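# Move the alphabetically first lettered box into the door tote

## Task

Find the box in this office whose top letter is earliest in the alphabet and place it in the tote beside the door, resting fully inside without sticking out past the rim. All other boxes must remain on their own desks. The robot must not topple or finish leaning, or the task fails. The box has to stay in the tote on its own; if only the robot's grip keeps it there, it does not count.

## Robot and tools

Robot: a TidyBot++ mobile base (0.54 m long, 0.50 m wide, 0.38 m tall) on four powered casters. It carries one seven-joint arm with a two-finger gripper. The shoulder sits 0.12 m ahead of the base centre and 0.68 m above the floor. Two cameras: base_camera is fixed on the base (644x364, pinhole, near [0.221, 0, 0.348] m in the base frame, tilted down). wrist_camera is a fisheye (644x476) on the hand and looks wherever the hand points. Loose objects may occasionally get a brief random shove.

Frames: the base frame has its origin on the floor under the base centre, with x forward, y left and z up. hand_pose is reported in this frame. It is the point between the finger pads; its z axis runs out along the fingers and its y axis is the closing direction. base_odometry is measured from where the base started in the scene. It counts wheel turns, so slip reads as travel, and it drifts a few cm and degrees over many moves. Heading is positive to the left, from -3.142 to 3.142. base_tilt is in degrees, with forward and right lean positive, and carries a fixed bias of about 1 degree.

execute_actions: "actions" is a list holding one action or none. An empty list only reports state and images. "cameras" lists base_camera, wrist_camera or all. If you omit it, or send null or ["all"], you get every camera; [] returns none. An action may hold these parts:
- "base": exactly one relative move from the base's current position. translate_m is metres, forward positive, -2 to 2. strafe_m is metres sideways, left positive, -2 to 2. rotate_rad is radians, counter-clockwise from above positive, -6.3 to 6.3.
- "joints": absolute targets keyed by name, in radians. joint_2_rad ranges -2.249 to 2.249, joint_4_rad -2.579 to 2.579 and joint_6_rad -2.099 to 2.099. joint_1_rad, joint_3_rad, joint_5_rad and joint_7_rad are unlimited but move the short way, so make turns in steps under half a revolution. joint_1_rad positive is clockwise from above, opposite to rotate_rad. gripper_pos runs from 0 (open, about 85 mm gap) to 1 (closed); the gap is about 85*(1-gripper_pos) mm.
- "speeds": optional lower caps for this action only. translate_m and strafe_m take 0.05 to 0.5 m/s; rotate_rad takes 0.1 to 1.57 rad/s. The default is the maximum.
A base move needing over 8.667 s at its cap is refused. No action runs past 15 s. An unknown key or a value out of range rejects the whole call, and nothing moves. If a call reports a stop, the remaining motion calls in that reply are skipped. Anything you leave out of an action may still be driving toward its previous target.

wait: seconds, 0 to 10. Commands nothing new and returns state and images.
zoom_image: camera (base_camera or wrist_camera) and region [x0, y0, x1, y1], in pixels of that camera's latest full image, measured from the top-left. The region may be at most 504x504.
read_manual: section "licences". Returns licence text only and moves nothing.
finished_scene: scene, the number of the current scene. Ends it for good, so call it only once the box rests in the tote by itself.

Arm geometry: the upper arm is 0.42 m, the forearm 0.31 m and the hand 0.31 m to the hand point. With joint_1_rad=0, joint_3_rad=3.14 and joint_5_rad=0, the arm moves in the base's x-z plane. The tilt from vertical, positive leaning forward, is joint_2 for the upper arm, joint_2-joint_4 for the forearm and joint_2-joint_4-joint_6 for the hand. The reach ahead of the shoulder is the sum of length*sin(angle), and the height above it is the sum of length*cos(angle). At joint_7_rad=1.57 with the hand pointing down, the fingers open to left and right. The arm starts folded with the hand down, reaching about 0.08 m past the base front. A downward hand can go no higher than about 0.94 m, and only near the base. Closed fingertips reach about 20 mm beyond the hand point. Joints move at up to 1.39 rad/s (1.22 for joints 5 to 7).

Results: base_status and joint_status use these words. done: reached, though for the base this only means the wheels turned, even if it slipped or was blocked. off_target: stopped short and possibly still pushing; at gripper 1 it means something is held. contact_stop / time_out: the target is dropped and it holds where it is. not_followed: arm targets were held back, reported with "joint command not followed" and a cause such as self-collision, and they may be retried. limit_stop_at_motor_heat: reissue the target. on_its_own covers what you did not command. motor_effort gives a percent of maximum, with the peak in brackets; it is noisy. Motor temperatures are listed per joint. The pictures line names the images in order. ARM HIT signals a hard hit on the base or the arm itself.

Accuracy: friction and load leave joints a little off, and the hand often ends 1 to 2 cm from the target. To correct, send last command + (desired - measured). While holding something, never send the angle a joint currently reads, since it will sink. Check true hand position in the images, because hand_pose itself may be 1 to 2 cm off.

Avoid: driving while the arm is caught on something about 0.8 m or higher (this tips the robot), and pushing or pulling sideways on a raised hand. Do not let a blocked base keep shoving. Avoid hits that trip a torque fault: joints 1-4 fault at 104.5 N m (warning 56.7) and joints 5-7 at 51.3 (warning 29.4). A fault freezes the arm and gripper for 10 s, though the base keeps going. Watch heat: a warning comes at 60 °C and a fault at 75 °C, when the arm sags. Also avoid dropping, slamming or knocking over boxes, and do not disturb the other boxes.

Each tool is called after "Emit:" as name([rows], argument=value, ...), one row to a line, values as JSON.

## Session

Emit:
execute_actions(actions=[])

Scene clock: 0.00 s.
Motor temperatures (°C, as the motors report them): [29 30 26 25 36 43 39]
base_odometry: x=+0.000 y=+0.000 heading=+0.000 (m, m, rad; odometry frame)
base_tilt: forward=-0.1 right=+0.1 (deg)
base_status: not commanded
joint_positions: joint_1_rad=+0.046 joint_2_rad=-0.310 joint_3_rad=+3.147 joint_4_rad=-2.510 joint_5_rad=+0.015 joint_6_rad=-0.890 joint_7_rad=+1.614 gripper_pos=+0.000
joint_status: not commanded
motor_effort: joint_1_rad=-1 joint_2_rad=-2 joint_3_rad=+0 joint_4_rad=+15 joint_5_rad=+0 joint_6_rad=+0 joint_7_rad=-2 (%)
hand_pose: x=+0.2607 y=-0.0093 z=+0.5867 quat_wxyz=(+0.006, +1.000, +0.001, +0.025) (m; base frame)
pictures: base_camera, wrist_camera
Images, in order (width x height): base_camera 644x364, wrist_camera 644x476.

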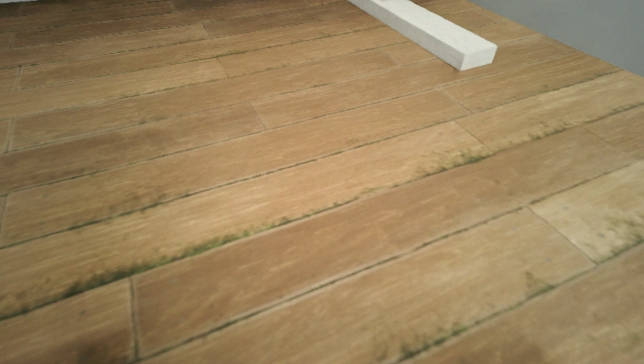

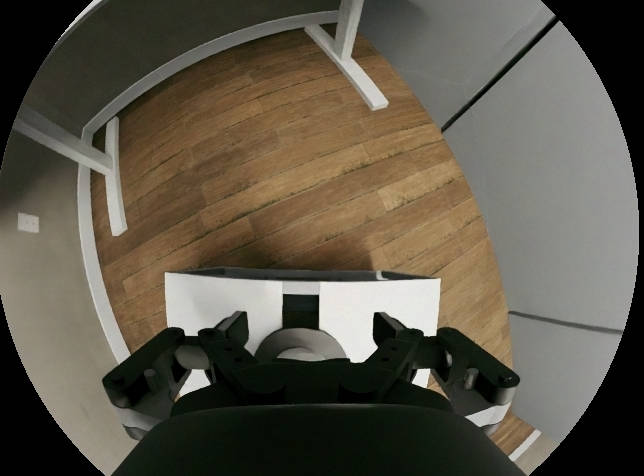

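Emit:
execute_actions([
  {"joints":{"joint_2_rad":-0.5,"joint_4_rad":-0.7,"joint_6_rad":-1.9,"joint_1_rad":0}},
], cameras=["wrist_camera"])

Emit:
execute_actions([
  {"base":{"rotate_rad":-2.0}},
])

Scene clock: 10.43 s.
Motor temperatures (°C, as the motors report them): [29 30 26 25 36 43 39]
base_odometry: x=+0.000 y=+0.000 heading=+0.000 (m, m, rad; odometry frame)
base_tilt: forward=-0.2 right=+0.2 (deg)
base_status: not commanded
joint_positions: joint_1_rad=+0.017 joint_2_rad=-0.493 joint_3_rad=+3.147 joint_4_rad=-0.710 joint_5_rad=+0.015 joint_6_rad=-1.877 joint_7_rad=+1.614 gripper_pos=+0.000
joint_status: all done
motor_effort: joint_1_rad=-1(0) joint_2_rad=+10(11) joint_3_rad=+0(0) joint_4_rad=+9(20) joint_5_rad=+0(0) joint_6_rad=+8(9) joint_7_rad=-1(1) (%)
hand_pose: x=+0.2571 y=-0.0072 z=+1.2040 quat_wxyz=(+0.020, +0.866, +0.003, +0.500) (m; base frame)
pictures: wrist_camera
camera_calibration (this result's frames):
wrist_camera: T_world_to_cam=[[-0.0249163, -0.997803, 0.0613931, -0.0788107], [-0.462153, -0.0429588, -0.885759, 1.24915], [0.88645, -0.0504429, -0.460067, 0.457484], [0, 0, 0, 1]] pos_world=[0.169797, -0.0018989, 1.32175]
Images, in order (width x height): wrist_camera 644x476.

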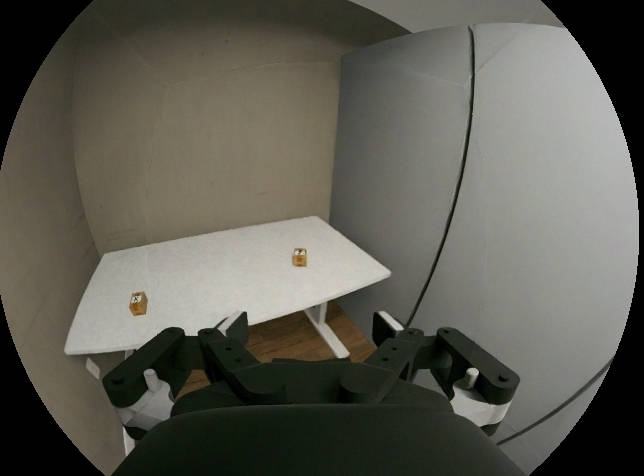

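Scene clock: 13.03 s.
Motor temperatures (°C, as the motors report them): [29 30 26 25 36 43 39]
base_odometry: x=+0.000 y=+0.000 heading=-1.999 (m, m, rad; odometry frame)
base_tilt: forward=-0.2 right=+0.1 (deg)
base_status: done
joint_positions: joint_1_rad=+0.016 joint_2_rad=-0.493 joint_3_rad=+3.147 joint_4_rad=-0.710 joint_5_rad=+0.015 joint_6_rad=-1.877 joint_7_rad=+1.614 gripper_pos=+0.000
joint_status: not commanded
motor_effort: joint_1_rad=-1(1) joint_2_rad=+9(10) joint_3_rad=+0(0) joint_4_rad=+9(10) joint_5_rad=+0(0) joint_6_rad=+8(9) joint_7_rad=-1(1) (%)
hand_pose: x=+0.2571 y=-0.0071 z=+1.2040 quat_wxyz=(+0.020, +0.866, +0.004, +0.500) (m; base frame)
pictures: base_camera, wrist_camera
camera_calibration (this result's frames):
wrist_camera: T_world_to_cam=[[-0.023969, -0.997826, 0.0613932, -0.0789235], [-0.462105, -0.0433979, -0.885763, 1.24914], [0.886501, -0.049601, -0.46006, 0.457473], [0, 0, 0, 1]] pos_world=[0.169793, -0.00185059, 1.32175]
Images, in order (width x height): base_camera 644x364, wrist_camera 644x476.

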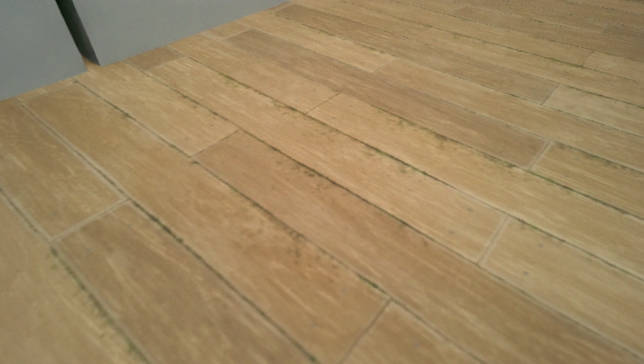

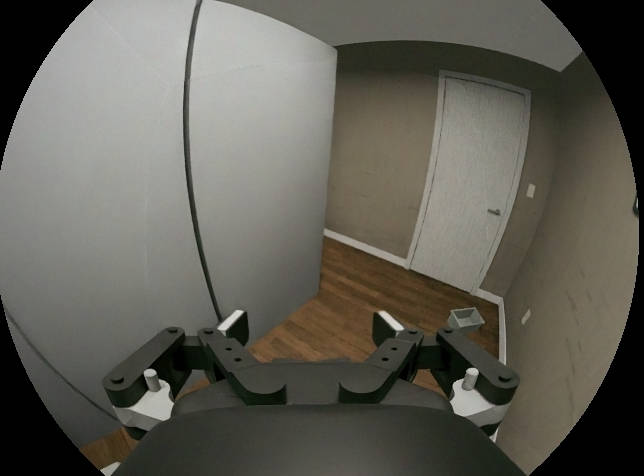

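Emit:
execute_actions([
  {"base":{"rotate_rad":-0.4}},
], cameras=[])

Emit:
execute_actions([
  {"base":{"translate_m":1.65},"joints":{"joint_1_rad":-1.3}},
])

Scene clock: 25.57 s.
Motor temperatures (°C, as the motors report them): [29 30 26 25 36 43 39]
base_odometry: x=+0.000 y=+0.000 heading=-2.399 (m, m, rad; odometry frame)
base_tilt: forward=-0.1 right=+0.1 (deg)
base_status: done
joint_positions: joint_1_rad=+0.016 joint_2_rad=-0.493 joint_3_rad=+3.147 joint_4_rad=-0.710 joint_5_rad=+0.015 joint_6_rad=-1.877 joint_7_rad=+1.614 gripper_pos=+0.000
joint_status: not commanded
motor_effort: joint_1_rad=-1(1) joint_2_rad=+9(10) joint_3_rad=+0(0) joint_4_rad=+9(9) joint_5_rad=+0(0) joint_6_rad=+8(8) joint_7_rad=-1(1) (%)
hand_pose: x=+0.2571 y=-0.0071 z=+1.2040 quat_wxyz=(+0.020, +0.866, +0.004, +0.500) (m; base frame)
pictures: none
No camera images: the call's "cameras" was empty. Leave "cameras" out to get every camera's image.

Scene clock: 30.23 s.
Motor temperatures (°C, as the motors report them): [29 30 26 25 36 43 39]
base_odometry: x=-1.217 y=-1.114 heading=-2.400 (m, m, rad; odometry frame)
base_tilt: forward=-0.1 right=+0.1 (deg)
base_status: done
joint_positions: joint_1_rad=-1.288 joint_2_rad=-0.504 joint_3_rad=+3.147 joint_4_rad=-0.709 joint_5_rad=+0.015 joint_6_rad=-1.877 joint_7_rad=+1.614 gripper_pos=+0.000
joint_status: all done
motor_effort: joint_1_rad=-1(1) joint_2_rad=+10(13) joint_3_rad=+0(1) joint_4_rad=+8(10) joint_5_rad=+0(1) joint_6_rad=+8(9) joint_7_rad=-1(1) (%)
hand_pose: x=+0.1607 y=+0.1258 z=+1.2056 quat_wxyz=(-0.290, +0.684, +0.526, +0.413) (m; base frame)
pictures: base_camera, wrist_camera
camera_calibration (this result's frames):
wrist_camera: T_world_to_cam=[[0.955985, -0.286941, 0.0612999, -0.195478], [-0.0772603, -0.447714, -0.890833, 1.20691], [0.283061, 0.846886, -0.450177, 0.522538], [0, 0, 0, 1]] pos_world=[0.13221, 0.04173, 1.32237]
Images, in order (width x height): base_camera 644x364, wrist_camera 644x476.

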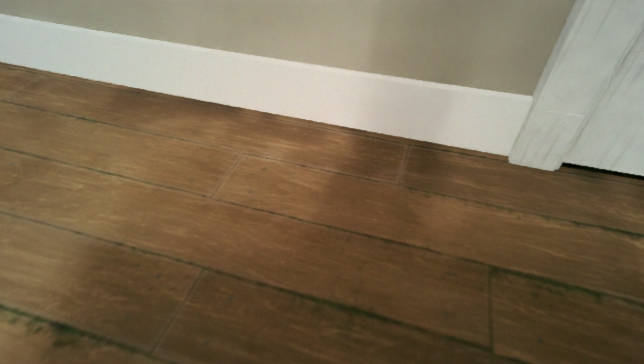

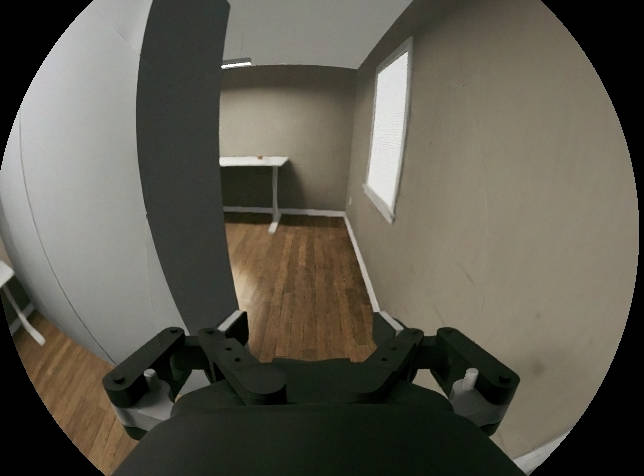

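Emit:
execute_actions([
  {"base":{"rotate_rad":1.12},"joints":{"joint_1_rad":-0.6}},
])

Emit:
execute_actions([
  {"base":{"translate_m":1.7}},
])

Scene clock: 36.90 s.
Motor temperatures (°C, as the motors report them): [29 30 26 25 36 43 39]
base_odometry: x=-1.217 y=-1.114 heading=-1.280 (m, m, rad; odometry frame)
base_tilt: forward=-0.1 right=+0.1 (deg)
base_status: done
joint_positions: joint_1_rad=-0.615 joint_2_rad=-0.502 joint_3_rad=+3.147 joint_4_rad=-0.709 joint_5_rad=+0.015 joint_6_rad=-1.877 joint_7_rad=+1.614 gripper_pos=+0.000
joint_status: all done
motor_effort: joint_1_rad=-1(1) joint_2_rad=+10(12) joint_3_rad=+0(0) joint_4_rad=+9(9) joint_5_rad=+0(0) joint_6_rad=+8(8) joint_7_rad=-1(2) (%)
hand_pose: x=+0.2306 y=+0.0728 z=+1.2054 quat_wxyz=(-0.138, +0.820, +0.271, +0.485) (m; base frame)
pictures: base_camera, wrist_camera
camera_calibration (this result's frames):
wrist_camera: T_world_to_cam=[[0.56877, -0.820209, 0.0613124, -0.149407], [-0.340567, -0.302706, -0.890159, 1.23778], [0.748676, 0.485415, -0.451506, 0.468036], [0, 0, 0, 1]] pos_world=[0.156119, 0.0249475, 1.32231]
Images, in order (width x height): base_camera 644x364, wrist_camera 644x476.

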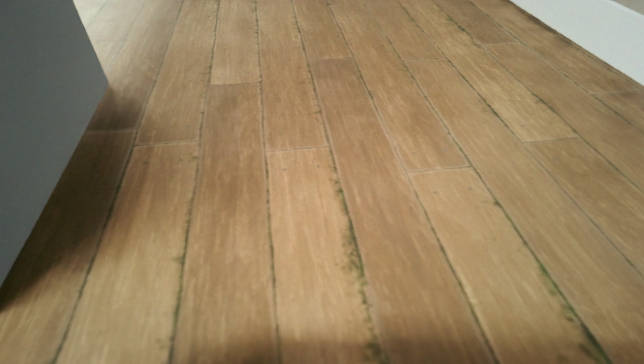

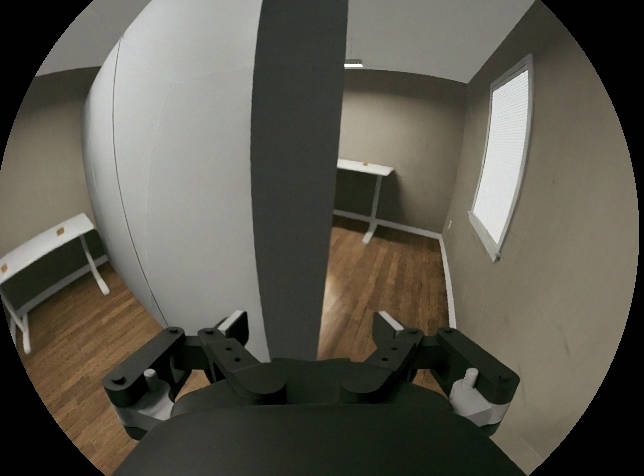

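Scene clock: 41.67 s.
Motor temperatures (°C, as the motors report them): [29 30 26 25 36 43 39]
base_odometry: x=-0.728 y=-2.743 heading=-1.279 (m, m, rad; odometry frame)
base_tilt: forward=-0.2 right=+0.1 (deg)
base_status: done
joint_positions: joint_1_rad=-0.614 joint_2_rad=-0.498 joint_3_rad=+3.147 joint_4_rad=-0.709 joint_5_rad=+0.015 joint_6_rad=-1.877 joint_7_rad=+1.614 gripper_pos=+0.000
joint_status: not commanded
motor_effort: joint_1_rad=-1(2) joint_2_rad=+9(14) joint_3_rad=+0(1) joint_4_rad=+9(10) joint_5_rad=+0(0) joint_6_rad=+8(9) joint_7_rad=-2(1) (%)
hand_pose: x=+0.2324 y=+0.0740 z=+1.2049 quat_wxyz=(-0.137, +0.821, +0.271, +0.484) (m; base frame)
pictures: base_camera, wrist_camera
camera_calibration (this result's frames):
wrist_camera: T_world_to_cam=[[0.568534, -0.820369, 0.061346, -0.149403], [-0.343698, -0.304616, -0.888302, 1.23691], [0.747423, 0.483946, -0.455143, 0.470665], [0, 0, 0, 1]] pos_world=[0.158279, 0.0264416, 1.32214]
Images, in order (width x height): base_camera 644x364, wrist_camera 644x476.

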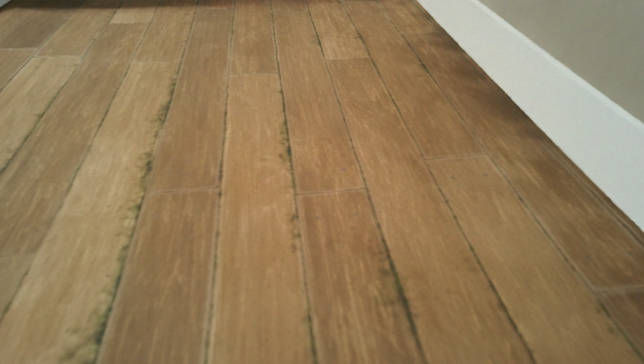

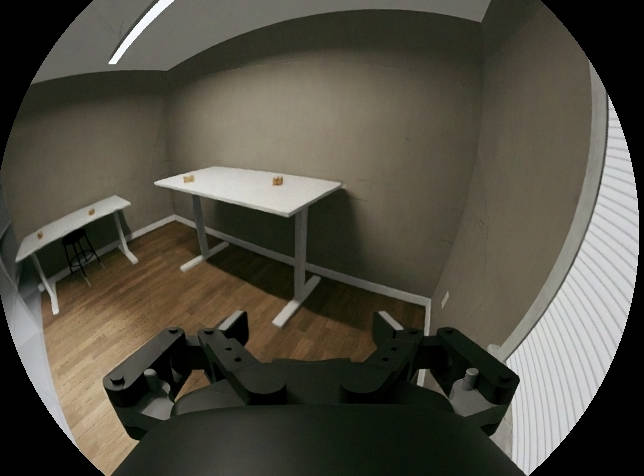

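Strafe along the desk (edge about 0.85 m ahead).

Emit:
execute_actions([
  {"base":{"strafe_m":1.4},"joints":{"joint_1_rad":-0.4,"joint_2_rad":0,"joint_4_rad":-0.15,"joint_6_rad":-2.0}},
])

Emit:
zoom_image(camera="wrist_camera", region=[40,150,540,340])

Scene clock: 51.03 s.
Motor temperatures (°C, as the motors report them): [29 31 26 25 36 43 39]
base_odometry: x=+0.613 y=-2.341 heading=-1.280 (m, m, rad; odometry frame)
base_tilt: forward=-0.2 right=+0.1 (deg)
base_status: done
joint_positions: joint_1_rad=-0.415 joint_2_rad=+0.005 joint_3_rad=+3.147 joint_4_rad=-0.164 joint_5_rad=+0.015 joint_6_rad=-1.976 joint_7_rad=+1.614 gripper_pos=+0.000
joint_status: all done
motor_effort: joint_1_rad=-1(0) joint_2_rad=-8(13) joint_3_rad=+0(1) joint_4_rad=+8(9) joint_5_rad=+0(1) joint_6_rad=+8(9) joint_7_rad=-1(0) (%)
hand_pose: x=+0.4102 y=+0.1236 z=+1.2434 quat_wxyz=(-0.083, +0.857, +0.192, +0.471) (m; base frame)
pictures: base_camera, wrist_camera
camera_calibration (this result's frames):
wrist_camera: T_world_to_cam=[[0.397747, -0.915367, 0.062454, -0.131752], [-0.442347, -0.250955, -0.861018, 1.34725], [0.80382, 0.31484, -0.504726, 0.390745], [0, 0, 0, 1]] pos_world=[0.334269, 0.0944759, 1.36546]
Images, in order (width x height): base_camera 644x364, wrist_camera 644x476.

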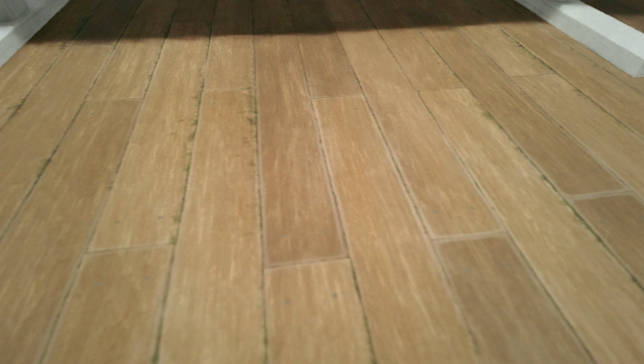

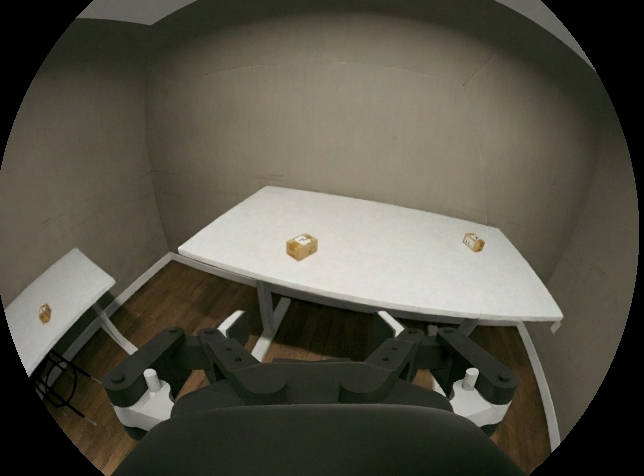

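Region (40, 150, 540, 340) of wrist_camera's 644x476 image, scaled by 1.008; it fills the top 192 rows of this view, and the rest is white.

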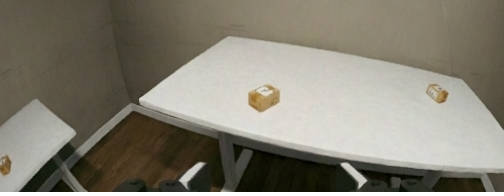

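Emit:
execute_actions([
  {"base":{"translate_m":0.3},"joints":{"joint_1_rad":0.1}},
], cameras=["wrist_camera"])

Emit:
zoom_image(camera="wrist_camera", region=[340,180,480,280])

Emit:
zoom_image(camera="wrist_camera", region=[80,230,240,350])

Emit:
execute_actions([
  {"base":{"rotate_rad":1.9}},
])

Scene clock: 61.50 s.
Motor temperatures (°C, as the motors report them): [29 31 26 25 36 43 39]
base_odometry: x=+0.700 y=-2.628 heading=-1.279 (m, m, rad; odometry frame)
base_tilt: forward=-0.1 right=+0.1 (deg)
base_status: done
joint_positions: joint_1_rad=+0.086 joint_2_rad=+0.007 joint_3_rad=+3.147 joint_4_rad=-0.161 joint_5_rad=+0.015 joint_6_rad=-1.977 joint_7_rad=+1.614 gripper_pos=+0.000
joint_status: all done
motor_effort: joint_1_rad=-1(1) joint_2_rad=-7(11) joint_3_rad=+0(0) joint_4_rad=+8(9) joint_5_rad=+0(0) joint_6_rad=+8(8) joint_7_rad=-1(1) (%)
hand_pose: x=+0.4344 y=-0.0315 z=+1.2434 quat_wxyz=(+0.036, +0.878, -0.027, +0.477) (m; base frame)
pictures: wrist_camera
camera_calibration (this result's frames):
wrist_camera: T_world_to_cam=[[-0.0907299, -0.993916, 0.0624442, -0.0736045], [-0.508723, -0.00764813, -0.860896, 1.35539], [0.856136, -0.109876, -0.504934, 0.384261], [0, 0, 0, 1]] pos_world=[0.353862, -0.0205695, 1.36548]
Images, in order (width x height): wrist_camera 644x476.

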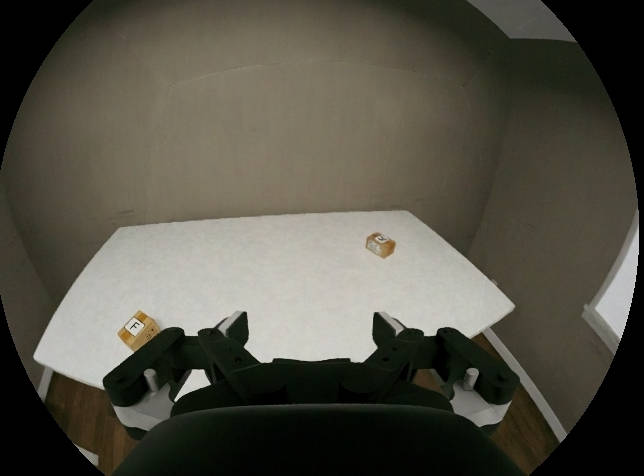

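Region (340, 180, 480, 280) of wrist_camera's 644x476 image, scaled by 3.600; it fills the top 360 rows of this view, and the rest is white.

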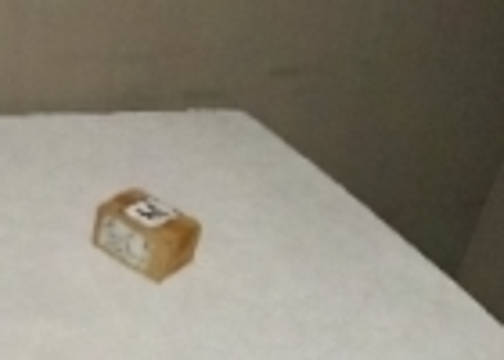

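Region (80, 230, 240, 350) of wrist_camera's 644x476 image, scaled by 3.150; it fills the top 378 rows of this view, and the rest is white.

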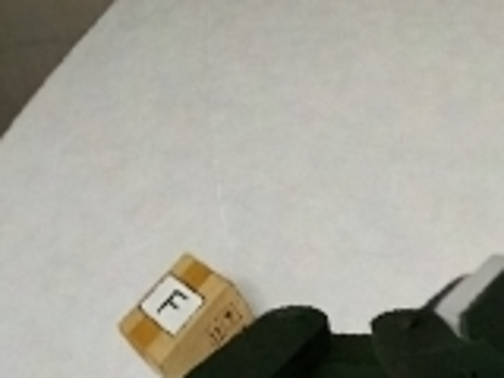

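Scene clock: 64.00 s.
Motor temperatures (°C, as the motors report them): [29 31 26 25 36 43 39]
base_odometry: x=+0.700 y=-2.628 heading=+0.620 (m, m, rad; odometry frame)
base_tilt: forward=-0.2 right=+0.2 (deg)
base_status: done
joint_positions: joint_1_rad=+0.086 joint_2_rad=+0.007 joint_3_rad=+3.147 joint_4_rad=-0.161 joint_5_rad=+0.015 joint_6_rad=-1.977 joint_7_rad=+1.614 gripper_pos=+0.000
joint_status: not commanded
motor_effort: joint_1_rad=-1(2) joint_2_rad=-7(10) joint_3_rad=+0(1) joint_4_rad=+8(9) joint_5_rad=+0(1) joint_6_rad=+8(8) joint_7_rad=-1(1) (%)
hand_pose: x=+0.4344 y=-0.0317 z=+1.2434 quat_wxyz=(+0.037, +0.878, -0.027, +0.477) (m; base frame)
pictures: base_camera, wrist_camera
camera_calibration (this result's frames):
wrist_camera: T_world_to_cam=[[-0.091391, -0.993855, 0.0624441, -0.0735257], [-0.508728, -0.00730969, -0.860896, 1.3554], [0.856063, -0.110445, -0.504934, 0.38427], [0, 0, 0, 1]] pos_world=[0.353849, -0.0207257, 1.36548]
Images, in order (width x height): base_camera 644x364, wrist_camera 644x476.

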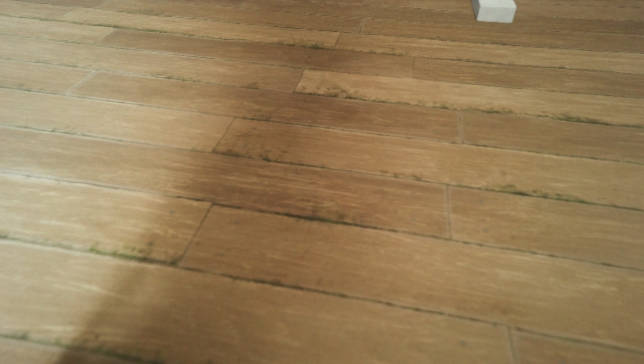

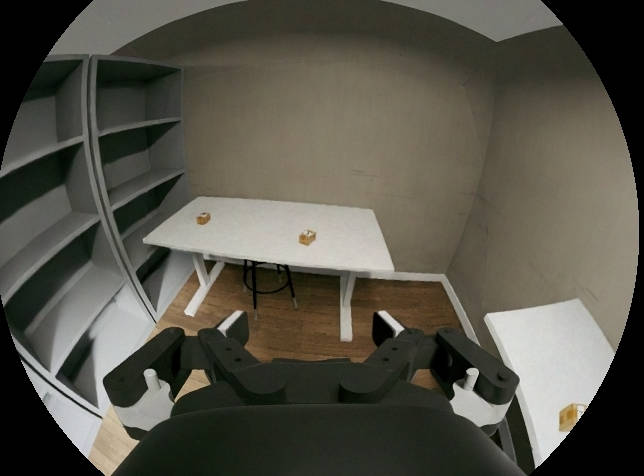

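Emit:
execute_actions([
  {"base":{"translate_m":0.6},"joints":{"joint_1_rad":-0.4,"joint_2_rad":0.25}},
], cameras=["wrist_camera"])

Emit:
zoom_image(camera="wrist_camera", region=[200,140,460,320])

Scene clock: 76.03 s.
Motor temperatures (°C, as the motors report them): [29 31 26 25 36 43 39]
base_odometry: x=+1.188 y=-2.279 heading=+0.621 (m, m, rad; odometry frame)
base_tilt: forward=-0.2 right=+0.1 (deg)
base_status: done
joint_positions: joint_1_rad=-0.386 joint_2_rad=+0.259 joint_3_rad=+3.147 joint_4_rad=-0.156 joint_5_rad=+0.015 joint_6_rad=-1.978 joint_7_rad=+1.614 gripper_pos=+0.000
joint_status: all done
motor_effort: joint_1_rad=-1(2) joint_2_rad=-20(24) joint_3_rad=+0(1) joint_4_rad=+11(12) joint_5_rad=+0(1) joint_6_rad=+7(8) joint_7_rad=-1(1) (%)
hand_pose: x=+0.5344 y=+0.1639 z=+1.1483 quat_wxyz=(-0.056, +0.911, +0.191, +0.362) (m; base frame)
pictures: wrist_camera
camera_calibration (this result's frames):
wrist_camera: T_world_to_cam=[[0.384811, -0.920917, 0.0619084, -0.129823], [-0.630806, -0.311365, -0.710729, 1.26844], [0.673798, 0.234444, -0.700737, 0.537932], [0, 0, 0, 1]] pos_world=[0.48764, 0.149277, 1.2865]
Images, in order (width x height): wrist_camera 644x476.

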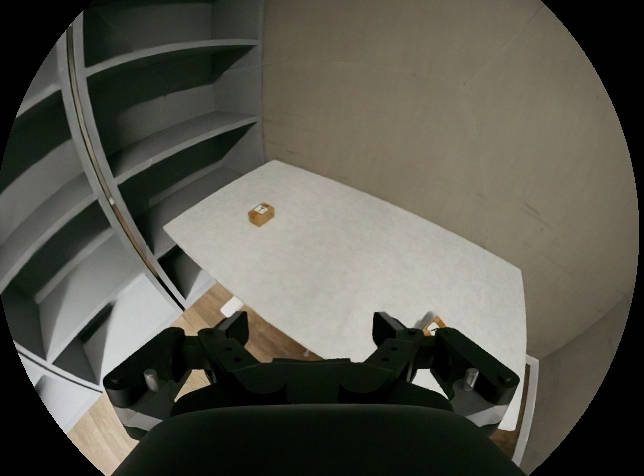

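Region (200, 140, 460, 320) of wrist_camera's 644x476 image, scaled by 1.938; it fills the top 349 rows of this view, and the rest is white.

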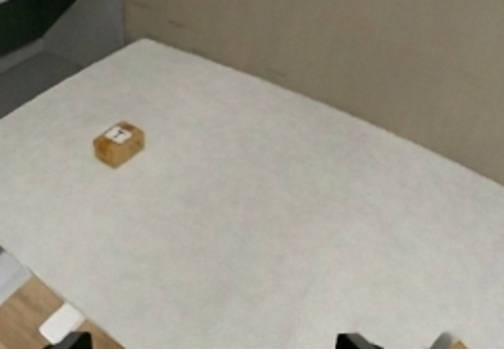

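Emit:
execute_actions([
  {"base":{"strafe_m":0.4},"joints":{"joint_1_rad":0.1,"joint_2_rad":0.4}},
], cameras=["wrist_camera"])

Emit:
zoom_image(camera="wrist_camera", region=[140,170,300,310])

Emit:
zoom_image(camera="wrist_camera", region=[370,200,530,340])

Scene clock: 85.80 s.
Motor temperatures (°C, as the motors report them): [29 31 26 25 36 43 39]
base_odometry: x=+0.955 y=-1.953 heading=+0.621 (m, m, rad; odometry frame)
base_tilt: forward=-0.2 right=+0.1 (deg)
base_status: done
joint_positions: joint_1_rad=+0.087 joint_2_rad=+0.397 joint_3_rad=+3.147 joint_4_rad=-0.156 joint_5_rad=+0.015 joint_6_rad=-1.978 joint_7_rad=+1.614 gripper_pos=+0.000
joint_status: all done
motor_effort: joint_1_rad=-1(3) joint_2_rad=-26(28) joint_3_rad=+0(1) joint_4_rad=+13(13) joint_5_rad=+0(1) joint_6_rad=+6(6) joint_7_rad=-1(1) (%)
hand_pose: x=+0.6230 y=-0.0482 z=+1.0826 quat_wxyz=(+0.027, +0.953, -0.028, +0.300) (m; base frame)
pictures: wrist_camera
camera_calibration (this result's frames):
wrist_camera: T_world_to_cam=[[-0.0680019, -0.995882, 0.0599548, -0.0746055], [-0.793974, 0.01763, -0.607696, 1.21757], [0.604136, -0.088927, -0.791904, 0.608458], [0, 0, 0, 1]] pos_world=[0.594055, -0.0416557, 1.22623]
Images, in order (width x height): wrist_camera 644x476.

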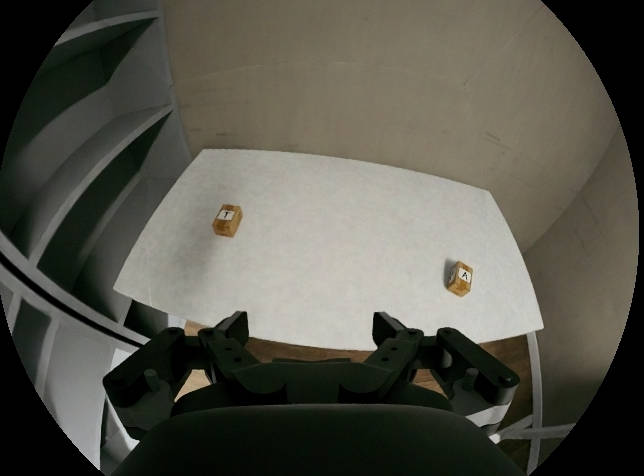

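Region (140, 170, 300, 310) of wrist_camera's 644x476 image, scaled by 3.150; it fills the top 441 rows of this view, and the rest is white.

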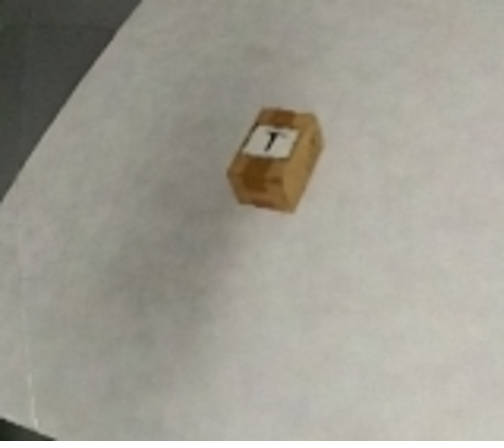

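Region (370, 200, 530, 340) of wrist_camera's 644x476 image, scaled by 3.150; it fills the top 441 rows of this view, and the rest is white.

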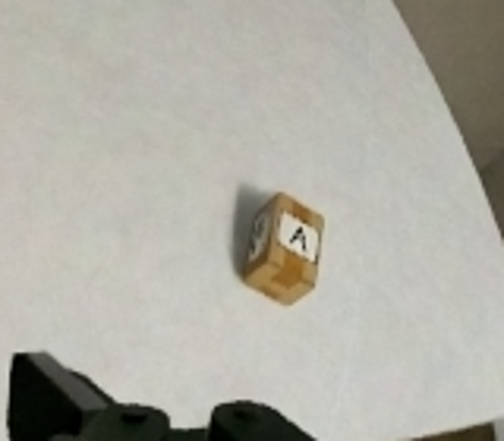

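Emit:
execute_actions([
  {"base":{"strafe_m":-0.25},"joints":{"joint_1_rad":0.37,"joint_2_rad":0.5,"joint_4_rad":-0.6,"joint_6_rad":-1.7,"joint_7_rad":1.55}},
])

Scene clock: 96.47 s.
Motor temperatures (°C, as the motors report them): [29 31 26 25 36 43 39]
base_odometry: x=+1.101 y=-2.157 heading=+0.621 (m, m, rad; odometry frame)
base_tilt: forward=-0.1 right=+0.2 (deg)
base_status: done
joint_positions: joint_1_rad=+0.372 joint_2_rad=+0.507 joint_3_rad=+3.147 joint_4_rad=-0.595 joint_5_rad=+0.015 joint_6_rad=-1.722 joint_7_rad=+1.580 gripper_pos=+0.000
joint_status: all done
motor_effort: joint_1_rad=-1(4) joint_2_rad=-34(38) joint_3_rad=-1(2) joint_4_rad=+18(18) joint_5_rad=+0(1) joint_6_rad=+3(5) joint_7_rad=-2(2) (%)
hand_pose: x=+0.6592 y=-0.2165 z=+0.8960 quat_wxyz=(+0.038, +0.970, -0.182, +0.154) (m; base frame)
pictures: base_camera, wrist_camera
camera_calibration (this result's frames):
wrist_camera: T_world_to_cam=[[-0.357667, -0.932854, 0.0430952, -0.00885522], [-0.878947, 0.320691, -0.353, 1.02929], [0.315477, -0.164135, -0.93463, 0.725757], [0, 0, 0, 1]] pos_world=[0.672566, -0.219223, 1.04204]
Images, in order (width x height): base_camera 644x364, wrist_camera 644x476.

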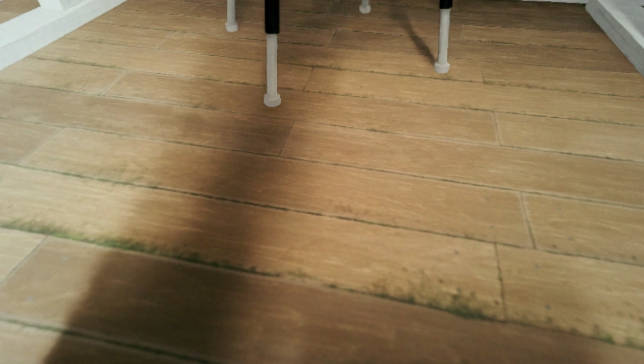

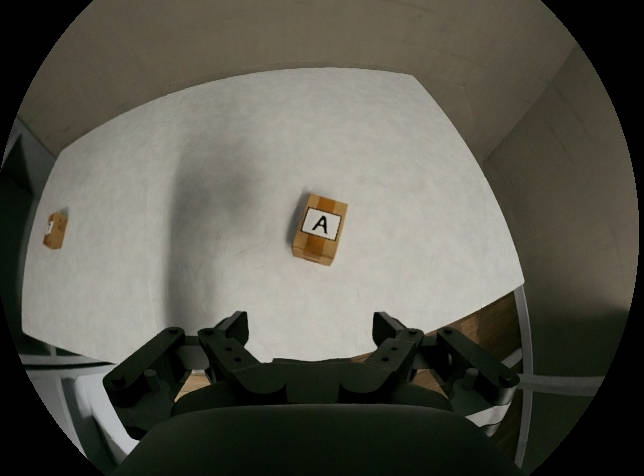

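Emit:
execute_actions([
  {"base":{"translate_m":0.12},"joints":{"joint_1_rad":0.465,"joint_2_rad":0.65,"joint_4_rad":-0.546,"joint_6_rad":-1.76,"joint_7_rad":1.4}},
], cameras=["wrist_camera"])

Scene clock: 107.40 s.
Motor temperatures (°C, as the motors report them): [29 31 26 25 36 43 39]
base_odometry: x=+1.198 y=-2.087 heading=+0.621 (m, m, rad; odometry frame)
base_tilt: forward=-0.1 right=+0.2 (deg)
base_status: done
joint_positions: joint_1_rad=+0.455 joint_2_rad=+0.654 joint_3_rad=+3.147 joint_4_rad=-0.557 joint_5_rad=+0.015 joint_6_rad=-1.736 joint_7_rad=+1.428 gripper_pos=+0.000
joint_status: all done
motor_effort: joint_1_rad=-1(3) joint_2_rad=-38(44) joint_3_rad=+0(1) joint_4_rad=+18(19) joint_5_rad=+0(0) joint_6_rad=+2(4) joint_7_rad=+0(2) (%)
hand_pose: x=+0.6651 y=-0.2727 z=+0.8211 quat_wxyz=(+0.024, +0.950, -0.296, +0.095) (m; base frame)
pictures: wrist_camera
camera_calibration (this result's frames):
wrist_camera: T_world_to_cam=[[-0.558602, -0.829341, 0.0125362, 0.131038], [-0.807508, 0.54032, -0.23661, 0.942865], [0.189457, -0.142294, -0.971524, 0.764647], [0, 0, 0, 1]] pos_world=[0.689702, -0.29197, 0.964322]
Images, in order (width x height): wrist_camera 644x476.

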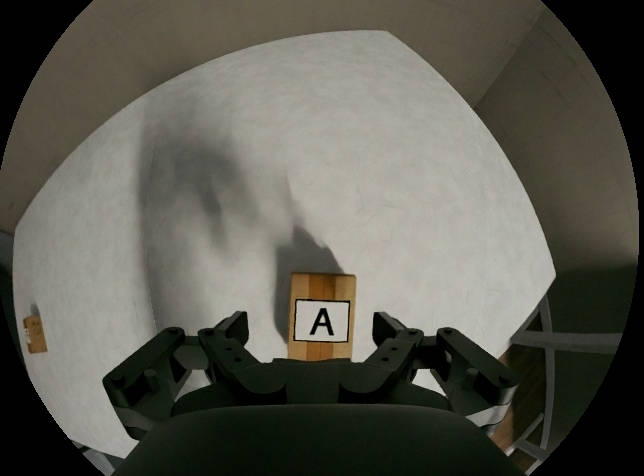

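Emit:
execute_actions([
  {"joints":{"joint_1_rad":0.485,"joint_2_rad":0.6,"joint_4_rad":-0.83,"joint_6_rad":-1.49}},
], cameras=["wrist_camera"])

Scene clock: 117.30 s.
Motor temperatures (°C, as the motors report them): [29 32 26 25 36 43 39]
base_odometry: x=+1.198 y=-2.087 heading=+0.621 (m, m, rad; odometry frame)
base_tilt: forward=-0.1 right=+0.2 (deg)
base_status: not commanded
joint_positions: joint_1_rad=+0.470 joint_2_rad=+0.613 joint_3_rad=+3.147 joint_4_rad=-0.820 joint_5_rad=+0.015 joint_6_rad=-1.513 joint_7_rad=+1.428 gripper_pos=+0.000
joint_status: all done
motor_effort: joint_1_rad=-1(2) joint_2_rad=-38(39) joint_3_rad=-1(0) joint_4_rad=+19(20) joint_5_rad=+0(0) joint_6_rad=+2(2) joint_7_rad=-1(0) (%)
hand_pose: x=+0.6642 y=-0.2828 z=+0.7637 quat_wxyz=(+0.025, +0.948, -0.302, +0.095) (m; base frame)
pictures: wrist_camera
camera_calibration (this result's frames):
wrist_camera: T_world_to_cam=[[-0.568443, -0.822619, 0.013039, 0.130868], [-0.800868, 0.549645, -0.237701, 0.933062], [0.18837, -0.145562, -0.971251, 0.707231], [0, 0, 0, 1]] pos_world=[0.688429, -0.302252, 0.906982]
Images, in order (width x height): wrist_camera 644x476.

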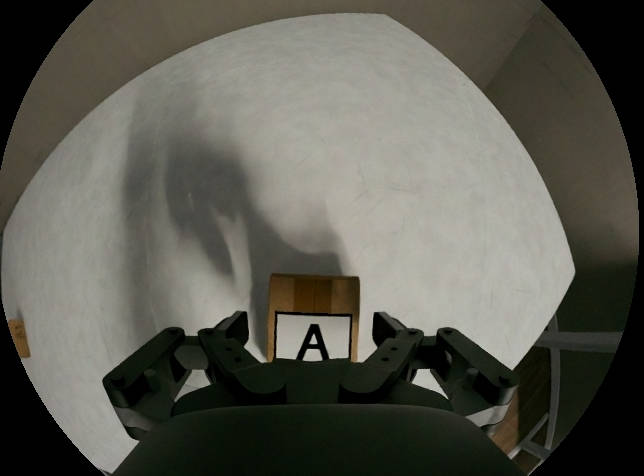

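Emit:
execute_actions([
  {"joints":{"joint_4_rad":-0.9,"joint_6_rad":-1.43}},
], cameras=["wrist_camera"])

Emit:
execute_actions([
  {"joints":{"gripper_pos":1}},
], cameras=["wrist_camera"])

Emit:
execute_actions([
  {"joints":{"joint_2_rad":-0.3,"joint_1_rad":0},"base":{"translate_m":-0.3}},
], cameras=["wrist_camera"])

Scene clock: 126.50 s.
Motor temperatures (°C, as the motors report them): [29 32 26 25 36 43 39]
base_odometry: x=+1.198 y=-2.087 heading=+0.621 (m, m, rad; odometry frame)
base_tilt: forward=-0.1 right=+0.2 (deg)
base_status: not commanded
joint_positions: joint_1_rad=+0.470 joint_2_rad=+0.608 joint_3_rad=+3.147 joint_4_rad=-0.891 joint_5_rad=+0.015 joint_6_rad=-1.453 joint_7_rad=+1.428 gripper_pos=+0.000
joint_status: all done
motor_effort: joint_1_rad=-1(1) joint_2_rad=-38(39) joint_3_rad=+0(1) joint_4_rad=+19(19) joint_5_rad=+0(0) joint_6_rad=+1(2) joint_7_rad=+0(1) (%)
hand_pose: x=+0.6628 y=-0.2822 z=+0.7441 quat_wxyz=(+0.024, +0.949, -0.302, +0.092) (m; base frame)
pictures: wrist_camera
camera_calibration (this result's frames):
wrist_camera: T_world_to_cam=[[-0.567677, -0.823134, 0.0138924, 0.12959], [-0.802597, 0.5496, -0.231901, 0.923747], [0.183251, -0.142795, -0.97264, 0.693814], [0, 0, 0, 1]] pos_world=[0.68782, -0.301948, 0.887249]
Images, in order (width x height): wrist_camera 644x476.

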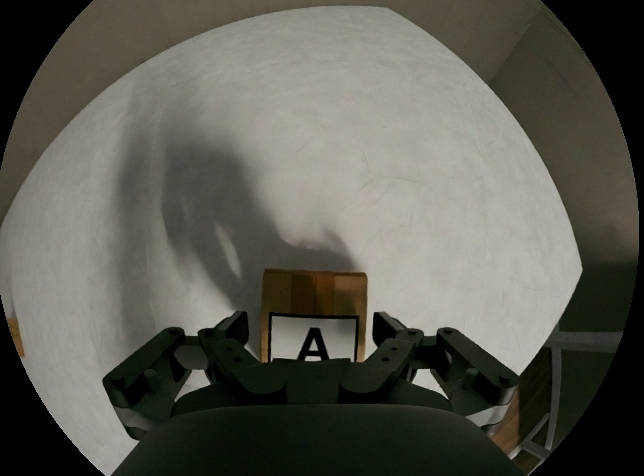

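Scene clock: 127.60 s.
Motor temperatures (°C, as the motors report them): [29 32 26 25 36 43 39]
base_odometry: x=+1.198 y=-2.087 heading=+0.621 (m, m, rad; odometry frame)
base_tilt: forward=-0.1 right=+0.1 (deg)
base_status: not commanded
joint_positions: joint_1_rad=+0.470 joint_2_rad=+0.605 joint_3_rad=+3.147 joint_4_rad=-0.893 joint_5_rad=+0.015 joint_6_rad=-1.453 joint_7_rad=+1.428 gripper_pos=+0.349
joint_status: gripper_pos off_target (ended at +0.349, target +1.000)
motor_effort: joint_1_rad=-1(0) joint_2_rad=-39(40) joint_3_rad=-1(1) joint_4_rad=+20(20) joint_5_rad=+0(0) joint_6_rad=+2(2) joint_7_rad=+0(0) (%)
hand_pose: x=+0.6622 y=-0.2820 z=+0.7453 quat_wxyz=(+0.024, +0.949, -0.302, +0.093) (m; base frame)
pictures: wrist_camera
camera_calibration (this result's frames):
wrist_camera: T_world_to_cam=[[-0.567881, -0.822997, 0.0136803, 0.129685], [-0.802154, 0.549619, -0.233384, 0.924265], [0.184556, -0.143508, -0.972288, 0.693801], [0, 0, 0, 1]] pos_world=[0.687004, -0.301697, 0.888509]
Images, in order (width x height): wrist_camera 644x476.

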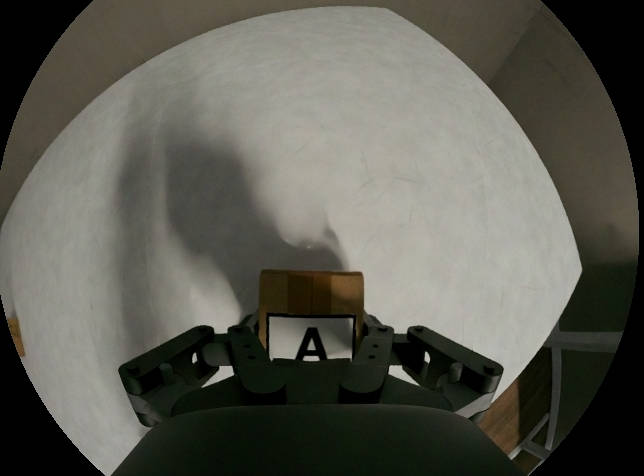

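Scene clock: 129.90 s.
Motor temperatures (°C, as the motors report them): [29 32 26 25 36 43 39]
base_odometry: x=+0.954 y=-2.262 heading=+0.621 (m, m, rad; odometry frame)
base_tilt: forward=-0.1 right=+0.2 (deg)
base_status: done
joint_positions: joint_1_rad=+0.016 joint_2_rad=-0.301 joint_3_rad=+3.147 joint_4_rad=-0.896 joint_5_rad=+0.015 joint_6_rad=-1.449 joint_7_rad=+1.428 gripper_pos=+0.349
joint_status: all done
motor_effort: joint_1_rad=-1(5) joint_2_rad=-4(43) joint_3_rad=+0(2) joint_4_rad=+16(22) joint_5_rad=+0(1) joint_6_rad=+9(9) joint_7_rad=-1(1) (%)
hand_pose: x=+0.4476 y=-0.0108 z=+1.2020 quat_wxyz=(-0.026, +0.850, -0.073, +0.521) (m; base frame)
pictures: wrist_camera
camera_calibration (this result's frames):
wrist_camera: T_world_to_cam=[[-0.108897, -0.989327, -0.0968202, 0.150416], [-0.409297, 0.133385, -0.902599, 1.33372], [0.905879, -0.0586617, -0.419454, 0.229838], [0, 0, 0, 1]] pos_world=[0.354061, -0.0156043, 1.31478]
Images, in order (width x height): wrist_camera 644x476.

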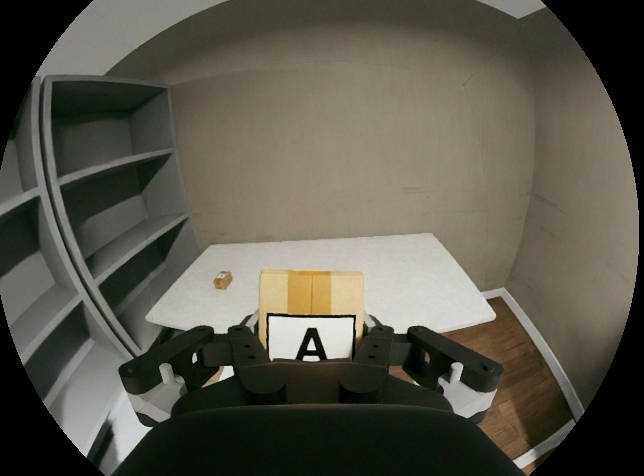

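Emit:
execute_actions([
  {"joints":{"joint_4_rad":-2.0,"joint_6_rad":-1.1,"joint_7_rad":1.6},"base":{"rotate_rad":1.4}},
])

Emit:
execute_actions([
  {"base":{"strafe_m":1.6}},
])

Scene clock: 140.07 s.
Motor temperatures (°C, as the motors report them): [29 32 26 25 36 43 39]
base_odometry: x=+0.954 y=-2.262 heading=+2.021 (m, m, rad; odometry frame)
base_tilt: forward=-0.1 right=+0.1 (deg)
base_status: done
joint_positions: joint_1_rad=+0.010 joint_2_rad=-0.297 joint_3_rad=+3.146 joint_4_rad=-1.994 joint_5_rad=+0.015 joint_6_rad=-1.127 joint_7_rad=+1.570 gripper_pos=+0.349
joint_status: all done
motor_effort: joint_1_rad=-1(2) joint_2_rad=-7(11) joint_3_rad=+0(2) joint_4_rad=+20(22) joint_5_rad=+0(2) joint_6_rad=+3(10) joint_7_rad=+0(1) (%)
hand_pose: x=+0.4049 y=-0.0070 z=+0.7488 quat_wxyz=(+0.007, +0.987, -0.006, +0.158) (m; base frame)
pictures: base_camera, wrist_camera
camera_calibration (this result's frames):
wrist_camera: T_world_to_cam=[[-0.00551071, -0.999286, 0.0373897, -0.0368074], [-0.935539, -0.00805379, -0.353133, 0.707357], [0.353182, -0.0369255, -0.934826, 0.688554], [0, 0, 0, 1]] pos_world=[0.418372, -0.00565906, 0.894845]
Images, in order (width x height): base_camera 644x364, wrist_camera 644x476.

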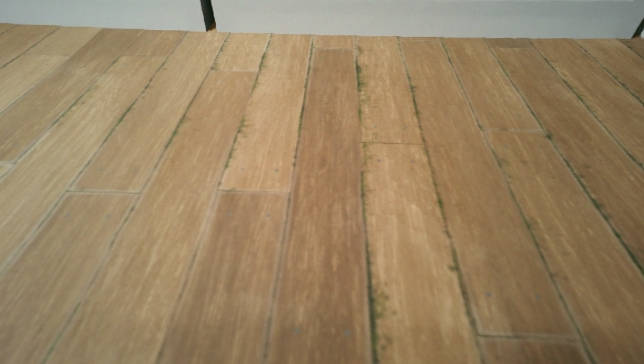

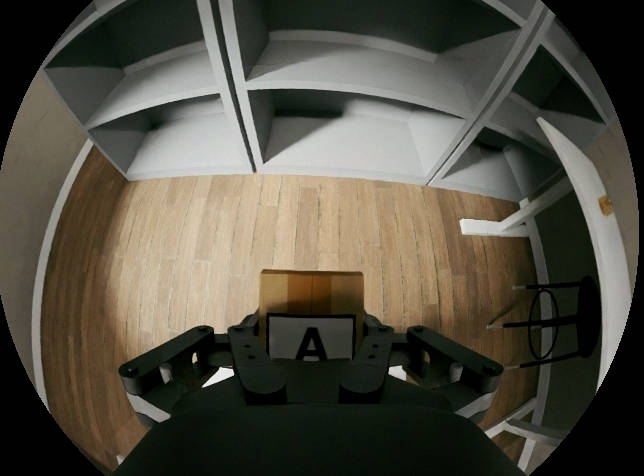

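Scene clock: 144.63 s.
Motor temperatures (°C, as the motors report them): [29 32 26 25 36 43 39]
base_odometry: x=-0.486 y=-2.959 heading=+2.021 (m, m, rad; odometry frame)
base_tilt: forward=-0.2 right=+0.1 (deg)
base_status: done
joint_positions: joint_1_rad=+0.010 joint_2_rad=-0.297 joint_3_rad=+3.146 joint_4_rad=-1.994 joint_5_rad=+0.015 joint_6_rad=-1.127 joint_7_rad=+1.570 gripper_pos=+0.349
joint_status: not commanded
motor_effort: joint_1_rad=-1(2) joint_2_rad=-7(8) joint_3_rad=+0(2) joint_4_rad=+20(20) joint_5_rad=+0(1) joint_6_rad=+3(3) joint_7_rad=+0(1) (%)
hand_pose: x=+0.4050 y=-0.0070 z=+0.7489 quat_wxyz=(+0.007, +0.987, -0.006, +0.158) (m; base frame)
pictures: base_camera, wrist_camera
camera_calibration (this result's frames):
wrist_camera: T_world_to_cam=[[-0.00545898, -0.999286, 0.0373906, -0.0368137], [-0.935458, -0.00811089, -0.353344, 0.707553], [0.353395, -0.0369063, -0.934746, 0.688405], [0, 0, 0, 1]] pos_world=[0.418406, -0.00564207, 0.89487]
Images, in order (width x height): base_camera 644x364, wrist_camera 644x476.

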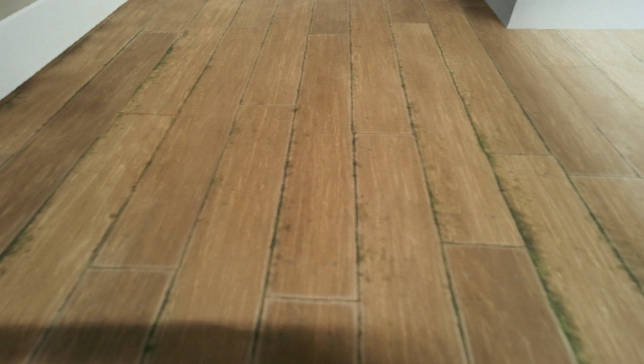

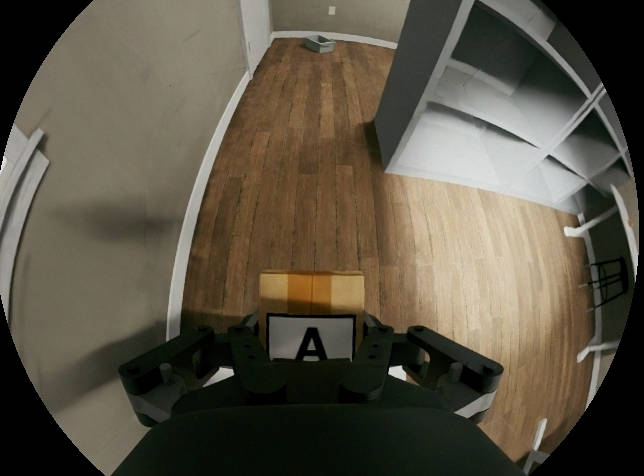

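Emit:
execute_actions([
  {"base":{"translate_m":2},"joints":{"joint_2_rad":1.1,"joint_4_rad":-1.3,"joint_6_rad":-0.6}},
])

Scene clock: 154.40 s.
Motor temperatures (°C, as the motors report them): [29 32 26 25 36 43 39]
base_odometry: x=-1.358 y=-1.159 heading=+2.022 (m, m, rad; odometry frame)
base_tilt: forward=-0.1 right=+0.1 (deg)
base_status: done
joint_positions: joint_1_rad=+0.010 joint_2_rad=+1.104 joint_3_rad=+3.146 joint_4_rad=-1.310 joint_5_rad=+0.015 joint_6_rad=-0.619 joint_7_rad=+1.570 gripper_pos=+0.349
joint_status: all done
motor_effort: joint_1_rad=-1(1) joint_2_rad=-45(47) joint_3_rad=-1(1) joint_4_rad=+13(21) joint_5_rad=+0(0) joint_6_rad=+1(5) joint_7_rad=+0(1) (%)
hand_pose: x=+0.7373 y=-0.0101 z=+0.3268 quat_wxyz=(+0.007, +0.999, -0.001, +0.054) (m; base frame)
pictures: base_camera, wrist_camera
camera_calibration (this result's frames):
wrist_camera: T_world_to_cam=[[0.011013, -0.999282, 0.0362612, -0.0341518], [-0.988435, -0.0163641, -0.150759, 0.842057], [0.151244, -0.0341816, -0.987905, 0.34278], [0, 0, 0, 1]] pos_world=[0.780851, -0.00863096, 0.46682]
Images, in order (width x height): base_camera 644x364, wrist_camera 644x476.

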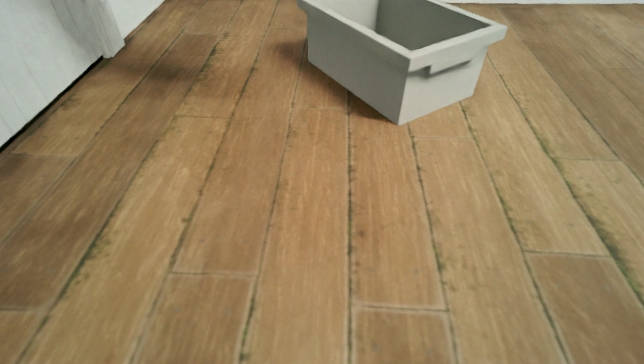

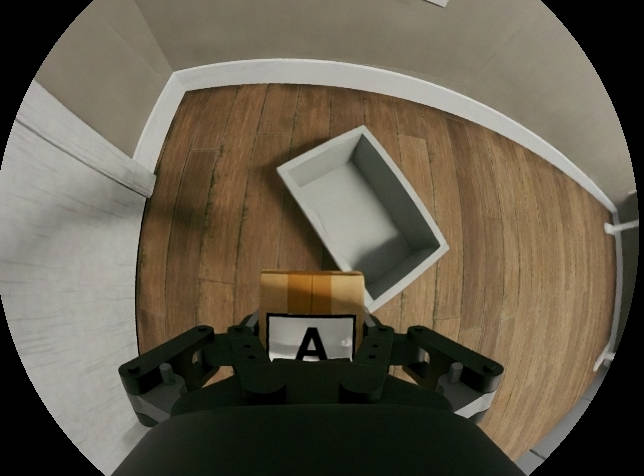

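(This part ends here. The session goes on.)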